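# Slide a loose steel cup fully onto the empty fixture's plug

## Task

Pick up any one of the loose steel cups and lower it over the plug of the fixture that has no cup, pushing it fully down; do not disturb the cups already sitting on the other fixtures, and open the gripper to release the cup at the end.

## Robot and tools

Robot: two arms, left_arm and right_arm, each with a parallel two-finger gripper. Bases in the scene frame: left_arm at (-0.047, +0.263, 0) m, quat_wxyz (+0.997, 0, 0, +0.073); right_arm at (+0.010, -0.284, 0) m, quat_wxyz (+0.998, 0, 0, -0.066). The scene frame has its origin on the table top midway between the arms, +x out over the table, +z up, and left_arm on the +y side. The arm names do not refer to sides of any camera image.

Gripper axes: the fingers point along the gripper's +z and close along its y. end_effector_position is the point between the pads, roughly 1 cm short of the fingertips. Joint ranges (rad), base to hand: waist -2.880..2.880, shoulder 0.000..3.142, elbow 0.000..3.019, wrist pitch -1.693..1.571, wrist yaw -1.571..1.571, wrist roll -2.094..2.094.

Command row (used by both execute_actions and move): one flat list of 14 numbers, each in [-1, 1], always covering both arms even if one is idle. Order: left_arm dx, dy, dz, rx, ry, rz, opening, then right_arm dx, dy, dz, rx, ry, rz, opening. The first six per arm are an offset, not a pose, expressed in that gripper's own axes, relative to its measured pose at the start of the action (for the first action of a call, or for a move, the pose in the latest result in this scene). Scale: 1.0 = 0.6 m for dx, dy, dz and 180 degrees for rotation; rx, ry, rz form a single rotation vector. Opening is absolute, not an offset: +1 fully open (0.094 m), -1 closed.

execute_actions(actions): a list of up to 15 actions; each action is a table of up to 15 rows, one row per 1/30 s step, and if shorter its last row is held to fill 15 steps (0.5 s). Every row is relative to the action's start pose, not the previous row. An empty list just returns state and images.

move(target, speed, blocking): target is one 14-number row as above. Each gripper follows a straight path toward it; paths finish together and last 0.5 to 10 s (longer ones are cut at 10 s). speed is m/s per arm, 0.002 to 0.5, default 0.25; rotation up to twice that in rad/s. Opening is sent at the start. Paths ignore obstacles and the other arm; grippers lag and can overshoot speed, especially at full stretch. Faster contact and targets set deeper past contact push harder. blocking=false returns after 0.5 s while motion continues; then only wait or stop are accepted until a result shows the move ended. The result adds a move: line giving the ending (done, off_target, moving, held, fault) and limits (paced = pose clipped; held = steps blocked, after which the arm may lurch fast), plus each gripper's distance from target.

wait(seconds): 0 to 10; arms hold their last command; returns early if a running move finishes. stop: brakes a running move (needs room); fingers keep moving. zoom_image(camera, region): region [x0, y0, x1, y1] in pixels of that camera's latest image, at most 504 x 504. Cameras: cam_head_left, cam_head_right, cam_high, cam_low (504x504), cam_left_wrist, cam_right_wrist (616x616 fisheye). read_manual only gives licence texts. finished_scene(scene) ends the scene irrevocably and reports success.

Controller behaviour: each step the commanded pose is clipped to 70 mm and 16 degrees from the measured pose, then damped IK drives the joints, favouring position over orientation. Large moves therefore need several actions. Arms tend to finish a centimetre or more low and can sag with repeated zero offsets; to hold an arm, send the correcting offset in the first call of a reply and zeros afterwards, aiming higher if it still droops. Elbows never fully straighten.

Results: a state line per arm with end_effector_position (m) and end_effector_quat_wxyz in the scene frame (less accurate at long reach); Hand target lines give what the controller is currently driving toward; pose unreachable means the clearance check altered or blocked a command; FAULT lines mark arm stops; MOTOR HOT appears from 85 °C and at 100 °C the arm drops (OVER-TEMPERATURE FAULT). grip_measured is finger opening on the command scale; the last Joint positions value is the opening in metres; readings may be off by about 1 mm. Joint torques are raw drive output with offsets and noise.

Grasping: to hold a cup, command an opening about 0.03 below grip_measured (less for a lighter grip). Pads give roughly 50 to 62 N each, less on thin parts. Occasionally something may tug a held part or nudge a loose object.

Avoid: dropping the cup, knocking anything off the table, disturbing the seated cups, hard pushes or slams, and letting the arms collide or press each other. The robot keeps running while you think, holding its last command. Faster, smoother, lower-effort completion is better.

Each tool is called after "Request:" as a command line: name --argument value for each argument, lists and objects as JSON in quotes; but a table of rows of numbers goes row by row, as --pt "numbers of a row", without its own name.

## Session

Request:
execute_actions --actions '[]'

Scene clock: 0.00 s.
left_arm: end_effector_position=(+0.2062, +0.4646, +0.3863) grip_measured=+1.000 end_effector_quat_wxyz=(+0.668, -0.577, +0.385, +0.269) | right_arm: end_effector_position=(+0.7442, +0.0898, +0.1996) grip_measured=+1.000 end_effector_quat_wxyz=(+0.349, -0.155, +0.921, +0.074)
Joint positions: left_arm=[ 0.01   0.673  0.548  0.232 -1.209 -0.5    0.094] | right_arm=[ 0.619  2.13   2.045 -0.76   0.075  0.126  0.094]
Joint velocities: left_arm=[-0.005 -0.005  0.007 -0.012 -0.007 -0.007  0.   ] | right_arm=[-0.005 -0.005 -0.002  0.002  0.007  0.037  0.   ]
Joint torques (N m, as the arm reports them, + toward a larger angle): no reading
Hand target (left_arm): +0.207, +0.465, +0.402; +0.676, -0.580, +0.373, +0.261
Hand target (right_arm): +0.750, +0.093, +0.211; +0.360, -0.154, +0.917, +0.078
camera_calibration (this result's frames):
cam_left_wrist: T_world_to_cam=[[0.799934, -0.195528, 0.567339, -0.295215], [0.320714, -0.659777, -0.679585, 0.508621], [0.507196, 0.725577, -0.46507, -0.135047], [0, 0, 0, 1]] pos_world=[0.141525, 0.375841, 0.450332]
cam_right_wrist: T_world_to_cam=[[0.338142, -0.940603, -0.0304298, -0.161118], [-0.937541, -0.333881, -0.0976729, 0.750189], [0.0817115, 0.0615564, -0.994753, 0.25478], [0, 0, 0, 1]] pos_world=[0.736995, 0.0832428, 0.321813]

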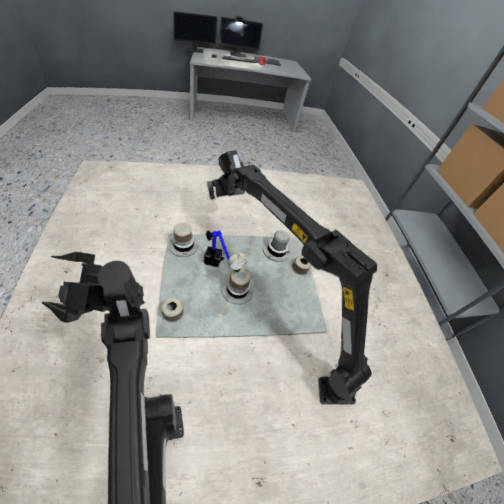

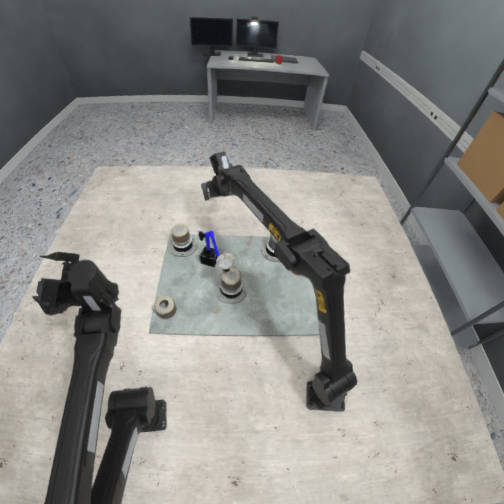

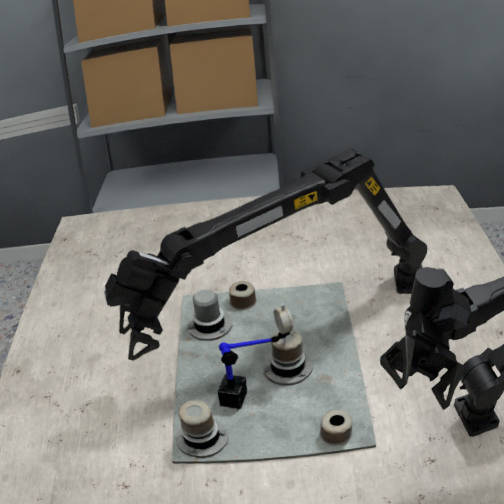

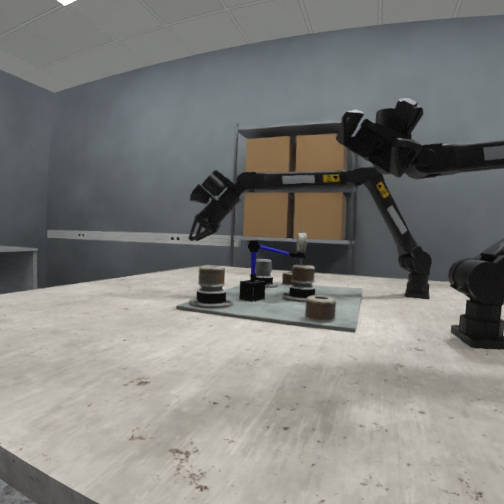

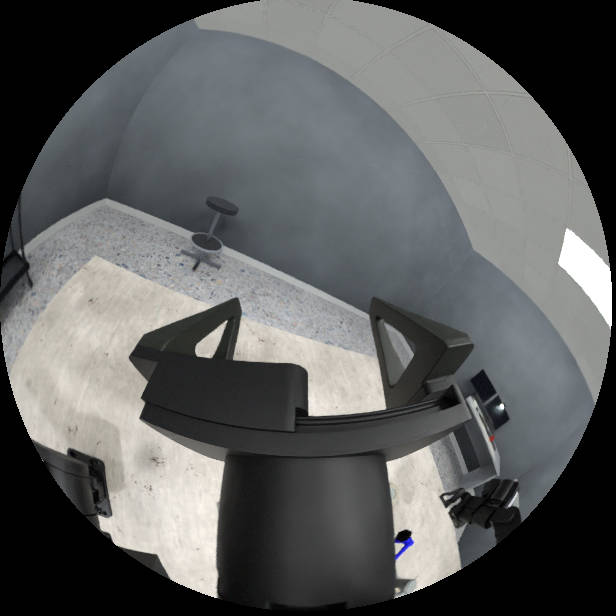

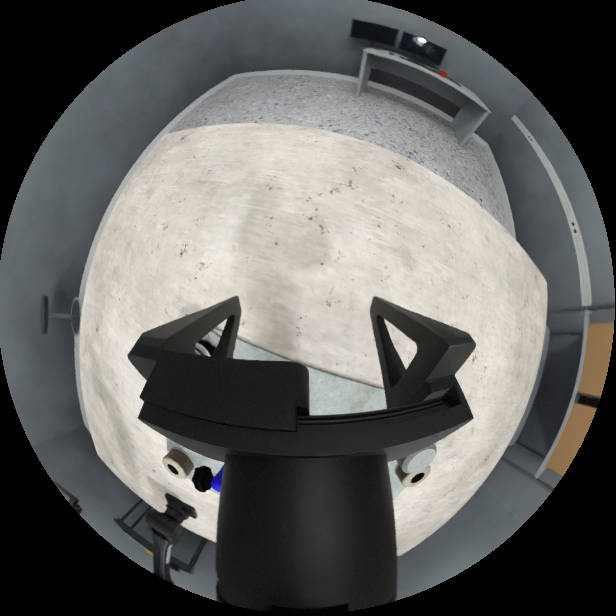

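Request:
zoom_image --camera "cam_high" --region '[160, 260, 328, 428]'

Request:
zoom_image --camera "cam_head_left" --region '[190, 200, 358, 340]'

Request:
zoom_image --camera "cam_low" --region '[180, 220, 350, 330]'

Request:
zoom_image --camera "cam_right_wrist" --region '[360, 400, 486, 526]'

Region (160, 260, 328, 428) of cam_high's 504x504 image, scaled by 3.000, with more detail than that image has.

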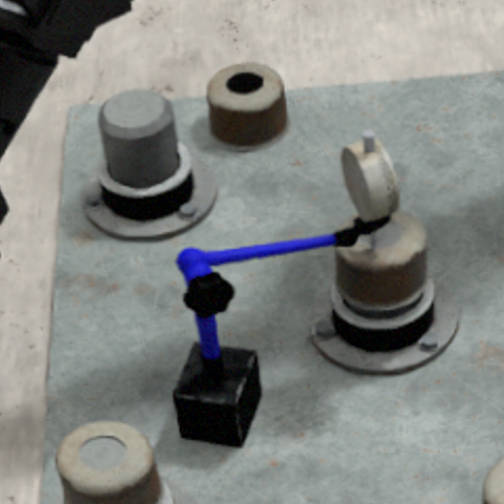

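Region (190, 200, 358, 340) of cam_head_left's 504x504 image, scaled by 3.000, with more detail than that image has.

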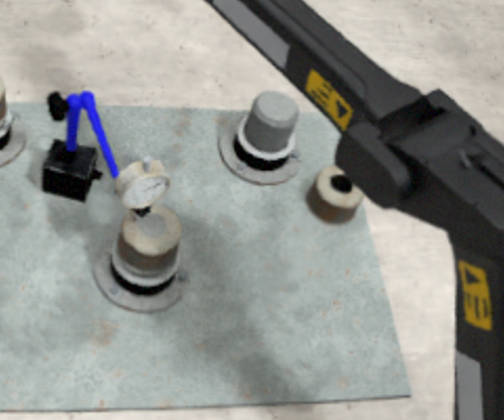

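Region (180, 220, 350, 330) of cam_low's 504x504 image, scaled by 2.965, with more detail than that image has; it fills the top 326 rows of this view, and the rest is white.

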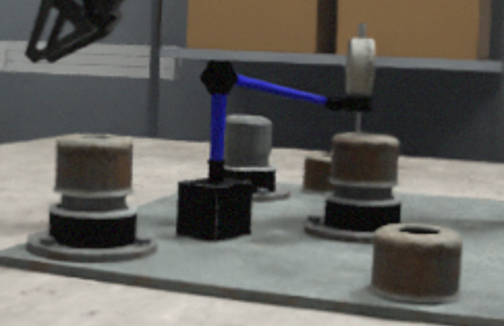

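Region (360, 400, 486, 526) of cam_right_wrist's 616x616 image, scaled by 4.000, with more detail than that image has.

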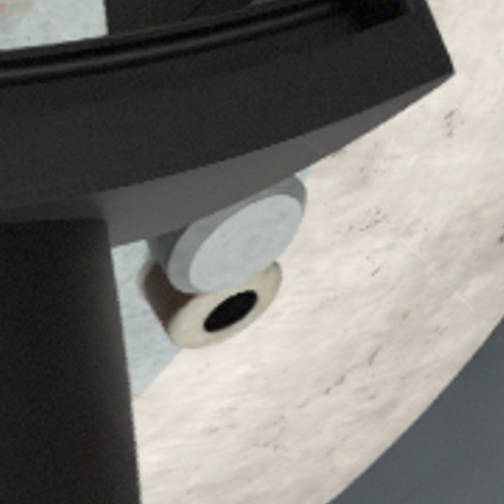

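Request:
move --target '[-0.0209,-0.0157,0.0019,0.0012,-0.003,-0.0099,1,0.4694,-0.3923,-0.3571,0.0484,0.2283,0.1014,1]' --speed 0.35

Scene clock: 62.93 s.
left_arm: end_effector_position=(+0.2062, +0.4646, +0.3863) grip_measured=+1.000 end_effector_quat_wxyz=(+0.668, -0.577, +0.385, +0.269) | right_arm: end_effector_position=(+0.4984, -0.2545, +0.1627) grip_measured=+1.000 end_effector_quat_wxyz=(+0.001, +0.009, +1.000, -0.004)
Joint positions: left_arm=[ 0.01   0.673  0.548  0.232 -1.209 -0.5    0.094] | right_arm=[ 0.196  1.648  1.398 -1.319  0.008  0.083  0.094]
Joint velocities: left_arm=[ 0.005 -0.005 -0.022 -0.017 -0.007  0.007  0.   ] | right_arm=[-0.005 -0.005 -0.012 -0.007 -0.007 -0.081  0.   ]
Joint torques (N m, as the arm reports them, + toward a larger angle): left_arm=[-0.35 -0.24 12.64  1.23  0.13 -0.01] | right_arm=[  1.85 -16.51   8.34  -0.16   0.16  -0.1 ]
Hand target (left_arm): +0.206, +0.465, +0.402; +0.675, -0.580, +0.373, +0.261
Hand target (right_arm): +0.494, -0.252, +0.168; +0.001, +0.001, +1.000, -0.005
Off the commanded pose (left_arm): 0.016 m, 2 deg.
Off the commanded pose (right_arm): 0.009 m, 1 deg.
move: off_target (left_arm)
camera_calibration (this result's frames):
cam_left_wrist: T_world_to_cam=[[0.799934, -0.195528, 0.567339, -0.295215], [0.320714, -0.659777, -0.679585, 0.508621], [0.507196, 0.725577, -0.46507, -0.135047], [0, 0, 0, 1]] pos_world=[0.141525, 0.375841, 0.450332]
cam_right_wrist: T_world_to_cam=[[-0.0187413, -0.99981, 0.00534127, -0.24597], [-0.808877, 0.0183019, 0.587693, 0.315171], [-0.587679, 0.00669372, -0.809067, 0.548815], [0, 0, 0, 1]] pos_world=[0.572851, -0.255365, 0.260118]

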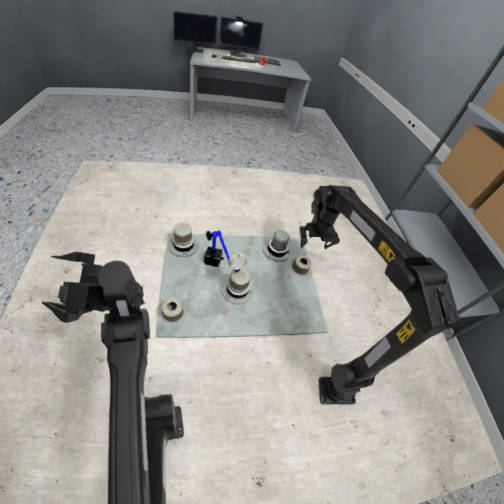

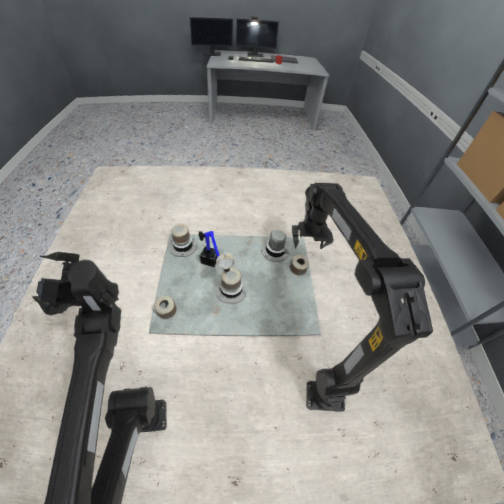

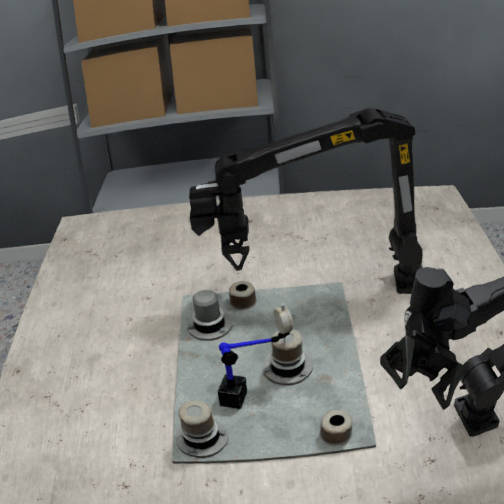

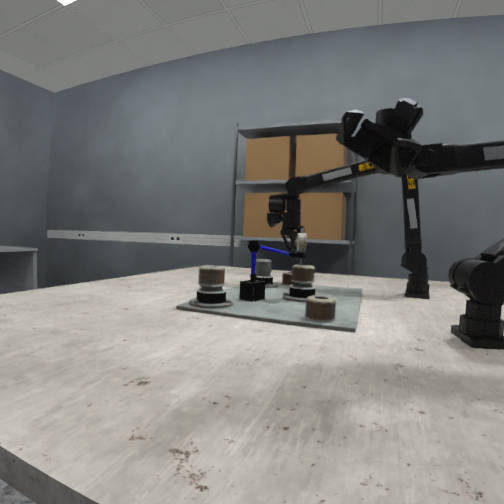

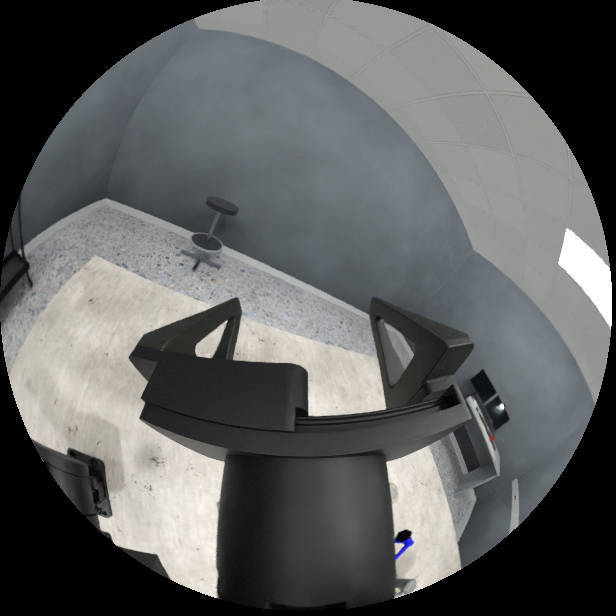

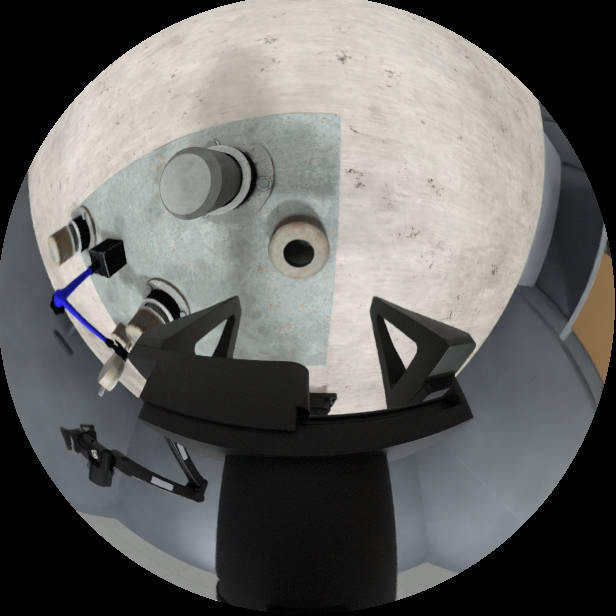

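Request:
zoom_image --camera "cam_right_wrist" --region '[240, 190, 366, 316]'

Request:
zoom_image --camera "cam_right_wrist" --region '[150, 120, 290, 260]'

Region (240, 190, 366, 316) of cam_right_wrist's 616x616 image, scaled by 4.000, with more detail than that image has.

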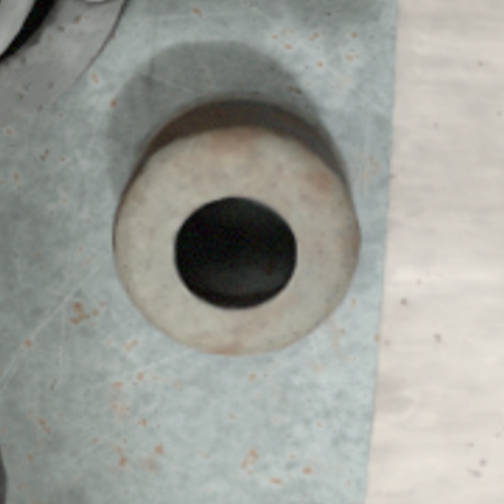

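Region (150, 120, 290, 260) of cam_right_wrist's 616x616 image, scaled by 3.600, with more detail than that image has.

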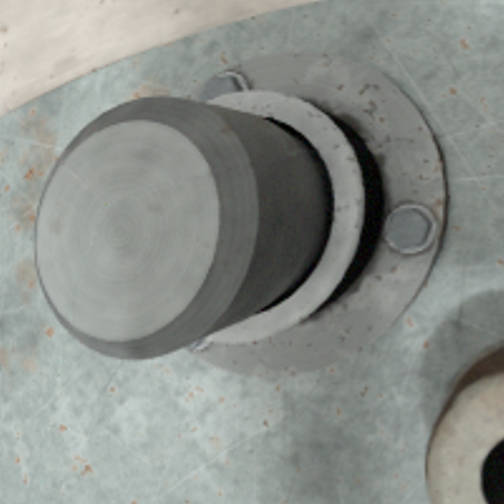

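Request:
move --target '[-0.0209,-0.0157,0.0019,0.0012,-0.003,-0.0099,1,-0.0026,0.026,0.2143,-0.0025,-0.0013,-0.0057,1]' --speed 0.2

Scene clock: 87.83 s.
left_arm: end_effector_position=(+0.2062, +0.4646, +0.3863) grip_measured=+1.000 end_effector_quat_wxyz=(+0.668, -0.577, +0.385, +0.269) | right_arm: end_effector_position=(+0.4965, -0.2469, +0.0358) grip_measured=+1.000 end_effector_quat_wxyz=(-0.001, +0.002, +1.000, -0.002)
Joint positions: left_arm=[ 0.01   0.673  0.548  0.232 -1.209 -0.5    0.094] | right_arm=[ 0.211  1.779  1.211 -1.006  0.004  0.083  0.094]
Joint velocities: left_arm=[ 0.005  0.005  0.007  0.012 -0.022  0.051  0.   ] | right_arm=[-0.015 -0.015  0.007  0.012 -0.037 -0.007  0.   ]
Joint torques (N m, as the arm reports them, + toward a larger angle): left_arm=[-0.33 -0.18 12.63  1.25  0.13 -0.01] | right_arm=[  2.62 -15.96   7.7    1.    -0.04   0.11]
Hand target (left_arm): +0.206, +0.465, +0.402; +0.675, -0.580, +0.373, +0.261
Hand target (right_arm): +0.499, -0.240, +0.034; +0.004, +0.000, +1.000, +0.000
Off the commanded pose (left_arm): 0.016 m, 2 deg.
Off the commanded pose (right_arm): 0.008 m, 1 deg.
move: off_target (left_arm)
camera_calibration (this result's frames):
cam_left_wrist: T_world_to_cam=[[0.799934, -0.195528, 0.567339, -0.295215], [0.320714, -0.659777, -0.679585, 0.508621], [0.507196, 0.725577, -0.46507, -0.135047], [0, 0, 0, 1]] pos_world=[0.141525, 0.375841, 0.450332]
cam_right_wrist: T_world_to_cam=[[-0.00422819, -0.999989, 0.00195235, -0.24484], [-0.805964, 0.00456351, 0.591947, 0.38307], [-0.59195, 0.000929342, -0.805974, 0.445514], [0, 0, 0, 1]] pos_world=[0.571427, -0.247, 0.132794]

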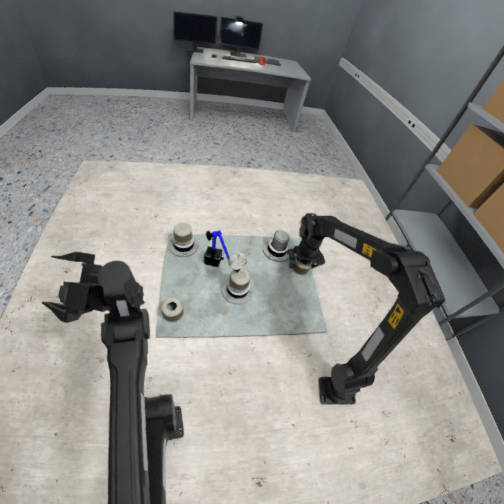

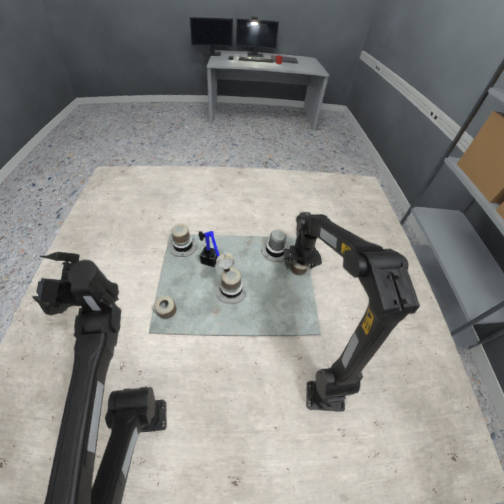

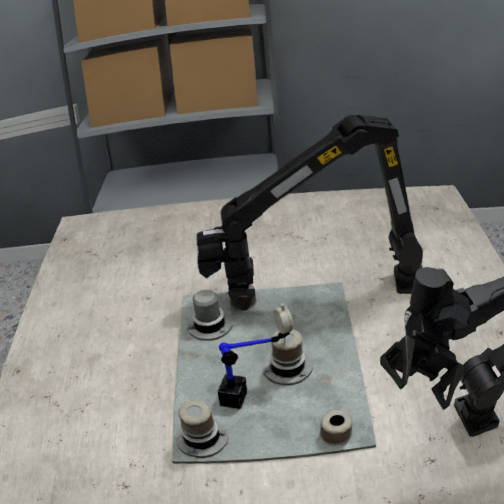

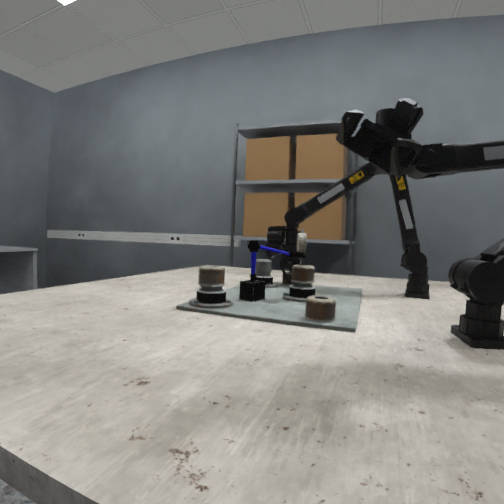

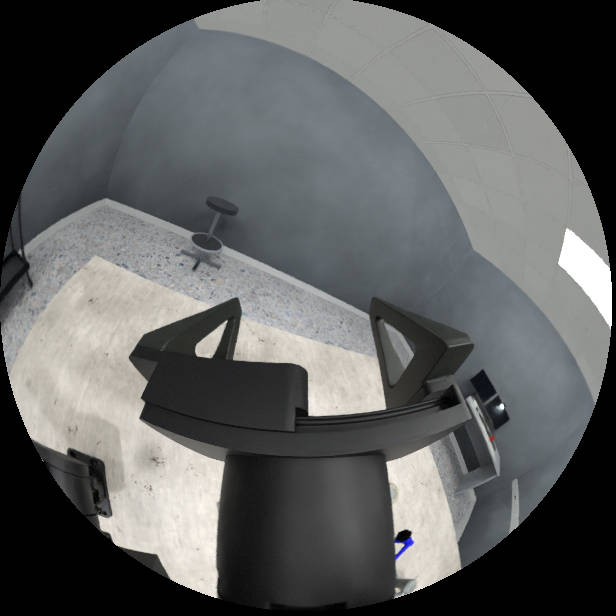

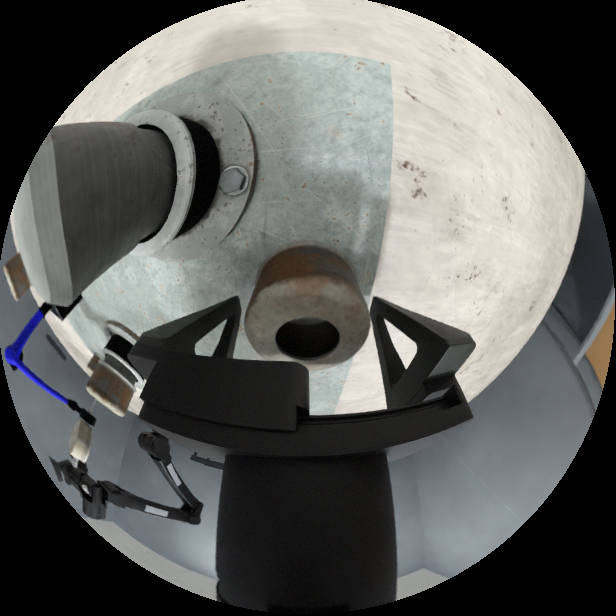

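Request:
zoom_image --camera "cam_right_wrist" --region '[222, 220, 390, 388]'

Request:
zoom_image --camera "cam_right_wrist" --region '[0, 80, 270, 330]'

Region (222, 220, 390, 388) of cam_right_wrist's 616x616 image, scaled by 3.000, with more detail than that image has.

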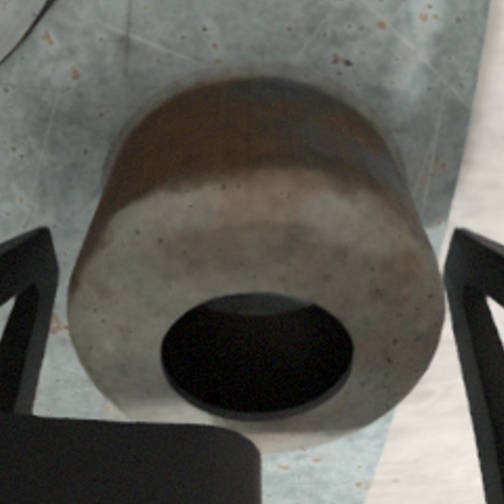

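Region (0, 80, 270, 330) of cam_right_wrist's 616x616 image, scaled by 1.867, with more detail than that image has; it fills the top 467 rows of this view, and the rest is white.

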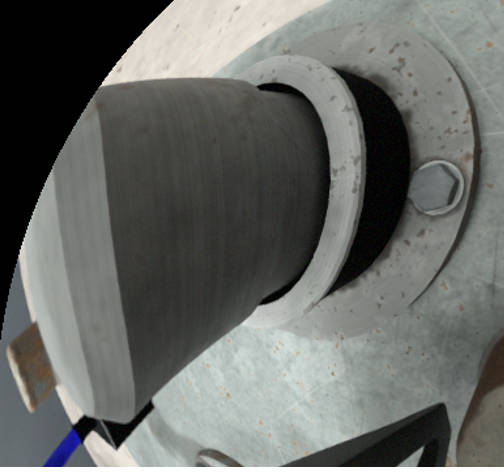

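Request:
execute_actions --actions '[[[-0.0209,-0.0157,0.0019,0.0012,-0.003,-0.0099,1,-0.006,0.006,0.003,-0.0013,-0.003,-0.0013,0.8],[-0.0209,-0.0157,0.0019,0.0012,-0.003,-0.0099,1,-0.006,0.005,0.003,-0.0013,-0.003,-0.0013,0.65],[-0.0209,-0.0157,0.0019,0.0012,-0.003,-0.0099,1,-0.006,0.005,0.003,-0.0013,-0.003,-0.0013,0.56],[-0.0209,-0.0157,0.0019,0.0012,-0.003,-0.0099,1,-0.006,0.005,0.003,-0.0013,-0.003,-0.0013,0.52],[-0.0209,-0.0157,0.0019,0.0012,-0.003,-0.0099,1,-0.006,0.005,0.003,-0.0013,-0.003,-0.0013,0.49],[-0.0209,-0.0157,0.0019,0.0012,-0.003,-0.0099,1,-0.006,0.005,0.003,-0.0013,-0.003,-0.0013,0.47],[-0.0209,-0.0157,0.0019,0.0012,-0.003,-0.0099,1,-0.006,0.005,0.003,-0.0013,-0.003,-0.0013,0.45],[-0.0209,-0.0157,0.0019,0.0012,-0.003,-0.0099,1,-0.006,0.005,0.003,-0.0013,-0.003,-0.0013,0.435],[-0.0209,-0.0157,0.0019,0.0012,-0.003,-0.0099,1,-0.006,0.005,0.003,-0.0013,-0.003,-0.0013,0.42]]]'

Scene clock: 109.07 s.
left_arm: end_effector_position=(+0.2062, +0.4646, +0.3863) grip_measured=+1.000 end_effector_quat_wxyz=(+0.668, -0.577, +0.385, +0.269) | right_arm: end_effector_position=(+0.4966, -0.2469, +0.0358) grip_measured=+0.471 end_effector_quat_wxyz=(-0.001, +0.002, +1.000, -0.002)
Joint positions: left_arm=[ 0.01   0.673  0.548  0.232 -1.209 -0.5    0.094] | right_arm=[ 0.211  1.779  1.211 -1.005  0.004  0.083  0.069]
Joint velocities: left_arm=[-0.024 -0.005 -0.007  0.002 -0.037 -0.022  0.   ] | right_arm=[-0.015 -0.005  0.012 -0.012  0.037 -0.051 -0.001]
Joint torques (N m, as the arm reports them, + toward a larger angle): left_arm=[-0.31 -0.26 12.62  1.23  0.13 -0.01] | right_arm=[  1.76 -15.85   7.64   1.04  -0.04   0.  ]
Hand target (left_arm): +0.206, +0.465, +0.402; +0.675, -0.580, +0.373, +0.261
Hand target (right_arm): +0.500, -0.244, +0.034; +0.004, -0.000, +1.000, -0.000
Off the commanded pose (left_arm): 0.016 m, 2 deg.
Off the commanded pose (right_arm): 0.005 m, 1 deg.
camera_calibration (this result's frames):
cam_left_wrist: T_world_to_cam=[[0.799934, -0.195528, 0.567339, -0.295215], [0.320714, -0.659777, -0.679585, 0.508621], [0.507196, 0.725577, -0.46507, -0.135047], [0, 0, 0, 1]] pos_world=[0.141525, 0.375841, 0.450332]
cam_right_wrist: T_world_to_cam=[[-0.0046104, -0.999988, 0.00192135, -0.244641], [-0.806188, 0.00485366, 0.591639, 0.38334], [-0.591641, 0.00117872, -0.8062, 0.445486], [0, 0, 0, 1]] pos_world=[0.571484, -0.247024, 0.132822]

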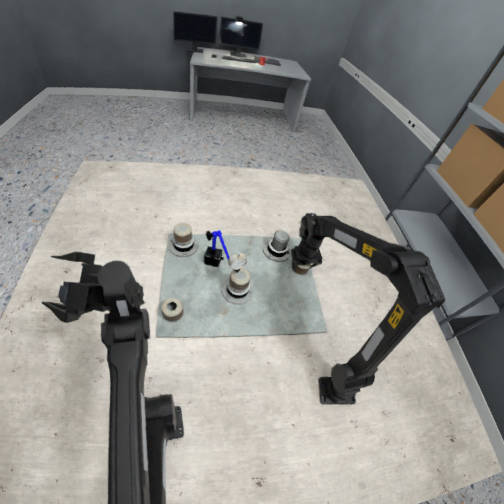

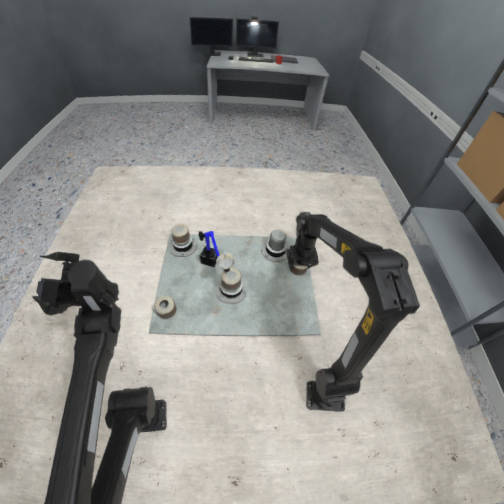

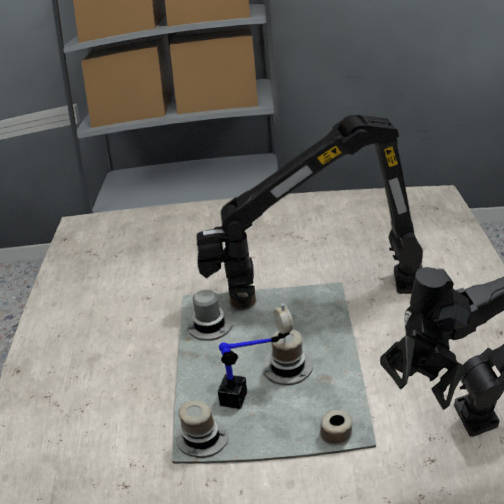

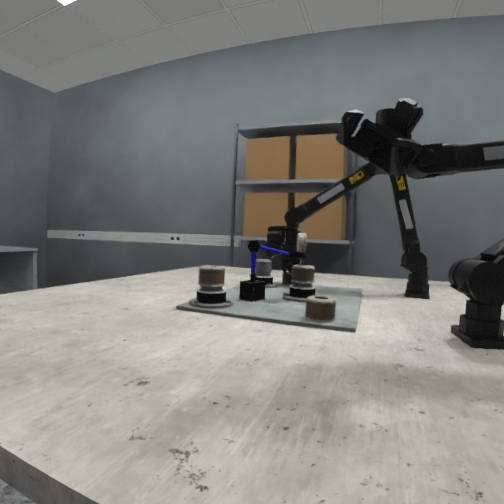

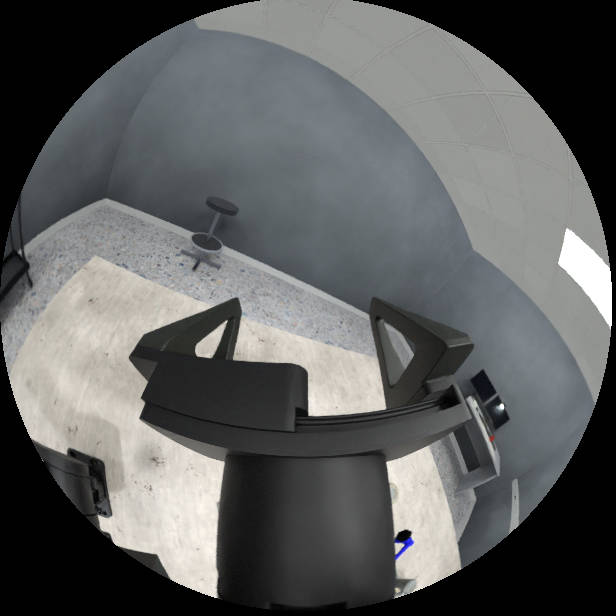

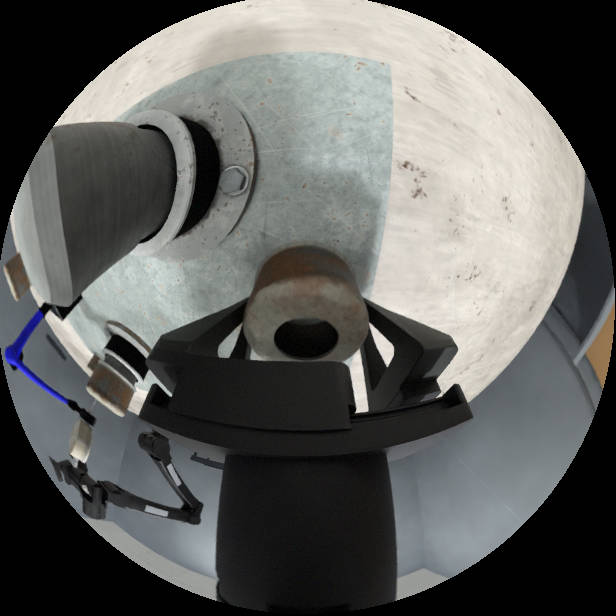

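Request:
move --target '[-0.0209,-0.0157,0.0019,0.0012,-0.003,-0.0099,1,-0.0593,0.0543,-0.244,-0.0013,-0.0083,-0.0013,0.425]' --speed 0.3

Scene clock: 145.37 s.
left_arm: end_effector_position=(+0.2062, +0.4646, +0.3863) grip_measured=+1.000 end_effector_quat_wxyz=(+0.668, -0.577, +0.385, +0.269) | right_arm: end_effector_position=(+0.5234, -0.2204, +0.1626) grip_measured=+0.471 end_effector_quat_wxyz=(-0.006, +0.000, +1.000, -0.003)
Joint positions: left_arm=[ 0.01   0.673  0.548  0.232 -1.209 -0.5    0.094] | right_arm=[ 0.258  1.728  1.502 -1.357  0.004  0.126  0.069]
Joint velocities: left_arm=[-0.005  0.005 -0.002 -0.002  0.081  0.007  0.   ] | right_arm=[-0.015 -0.015  0.012  0.007 -0.037  0.051  0.   ]
Joint torques (N m, as the arm reports them, + toward a larger angle): left_arm=[-0.34 -0.26 12.63  1.24  0.13 -0.01] | right_arm=[  2.6  -17.24  12.12  -0.2    0.04   0.11]
Hand target (left_arm): +0.206, +0.465, +0.402; +0.675, -0.580, +0.373, +0.261
Hand target (right_arm): +0.533, -0.214, +0.182; +0.012, -0.000, +1.000, +0.000
Off the commanded pose (left_arm): 0.016 m, 2 deg.
Off the commanded pose (right_arm): 0.022 m, 2 deg.
move: off_target (left_arm, right_arm); limits=paced
camera_calibration (this result's frames):
cam_left_wrist: T_world_to_cam=[[0.799934, -0.195528, 0.567339, -0.295215], [0.320714, -0.659777, -0.679585, 0.508621], [0.507196, 0.725577, -0.46507, -0.135047], [0, 0, 0, 1]] pos_world=[0.141525, 0.375841, 0.450332]
cam_right_wrist: T_world_to_cam=[[-0.000769679, -0.999994, 0.00325372, -0.22052], [-0.80046, 0.00256633, 0.599381, 0.325083], [-0.599386, -0.00214314, -0.800457, 0.56594], [0, 0, 0, 1]] pos_world=[0.599263, -0.22014, 0.258879]

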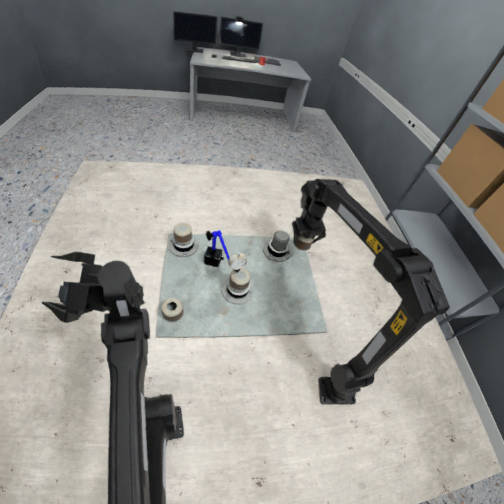

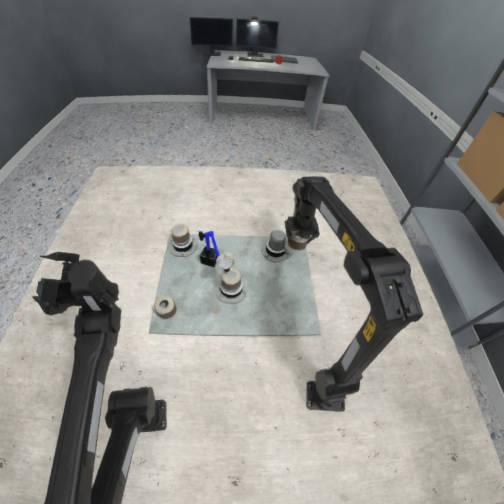

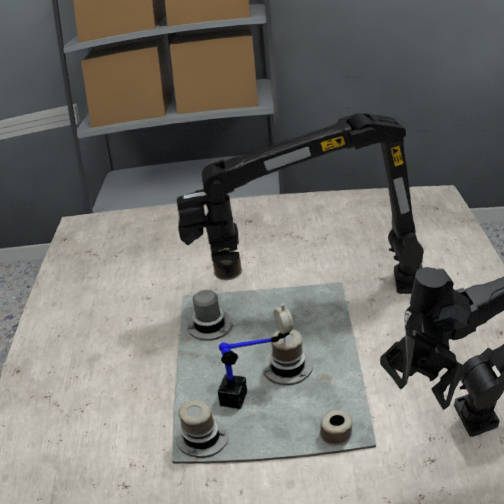

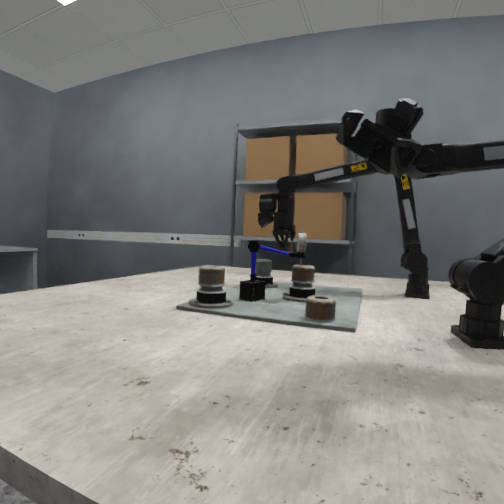

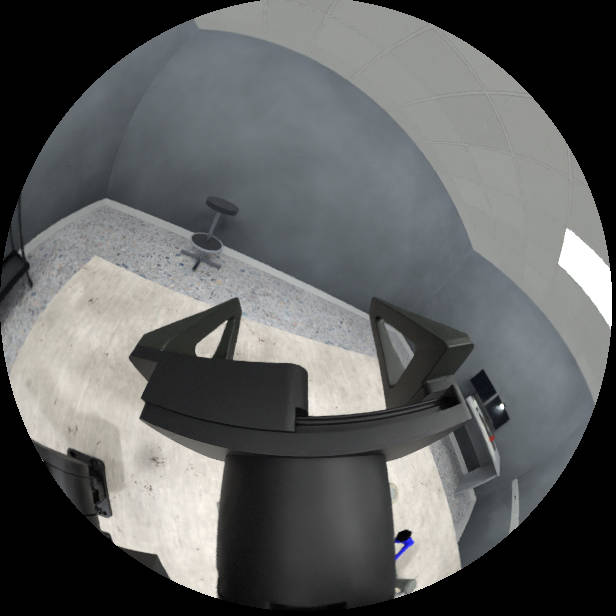

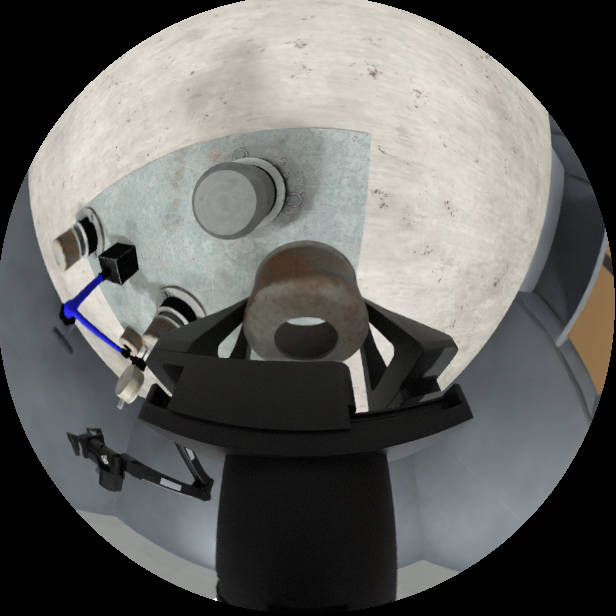

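Request:
zoom_image --camera "cam_right_wrist" --region '[180, 135, 320, 275]'

Request:
zoom_image --camera "cam_right_wrist" --region '[222, 220, 390, 388]'

Region (180, 135, 320, 275) of cam_right_wrist's 616x616 image, scaled by 3.600, with more detail than that image has.

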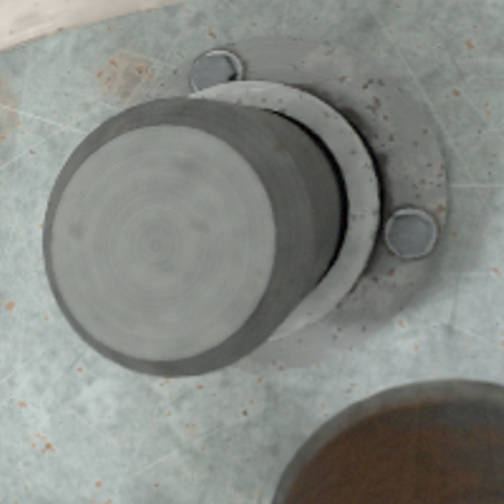

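Region (222, 220, 390, 388) of cam_right_wrist's 616x616 image, scaled by 3.000, with more detail than that image has.

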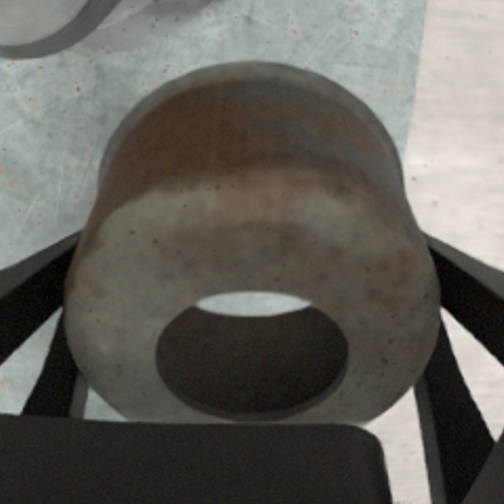

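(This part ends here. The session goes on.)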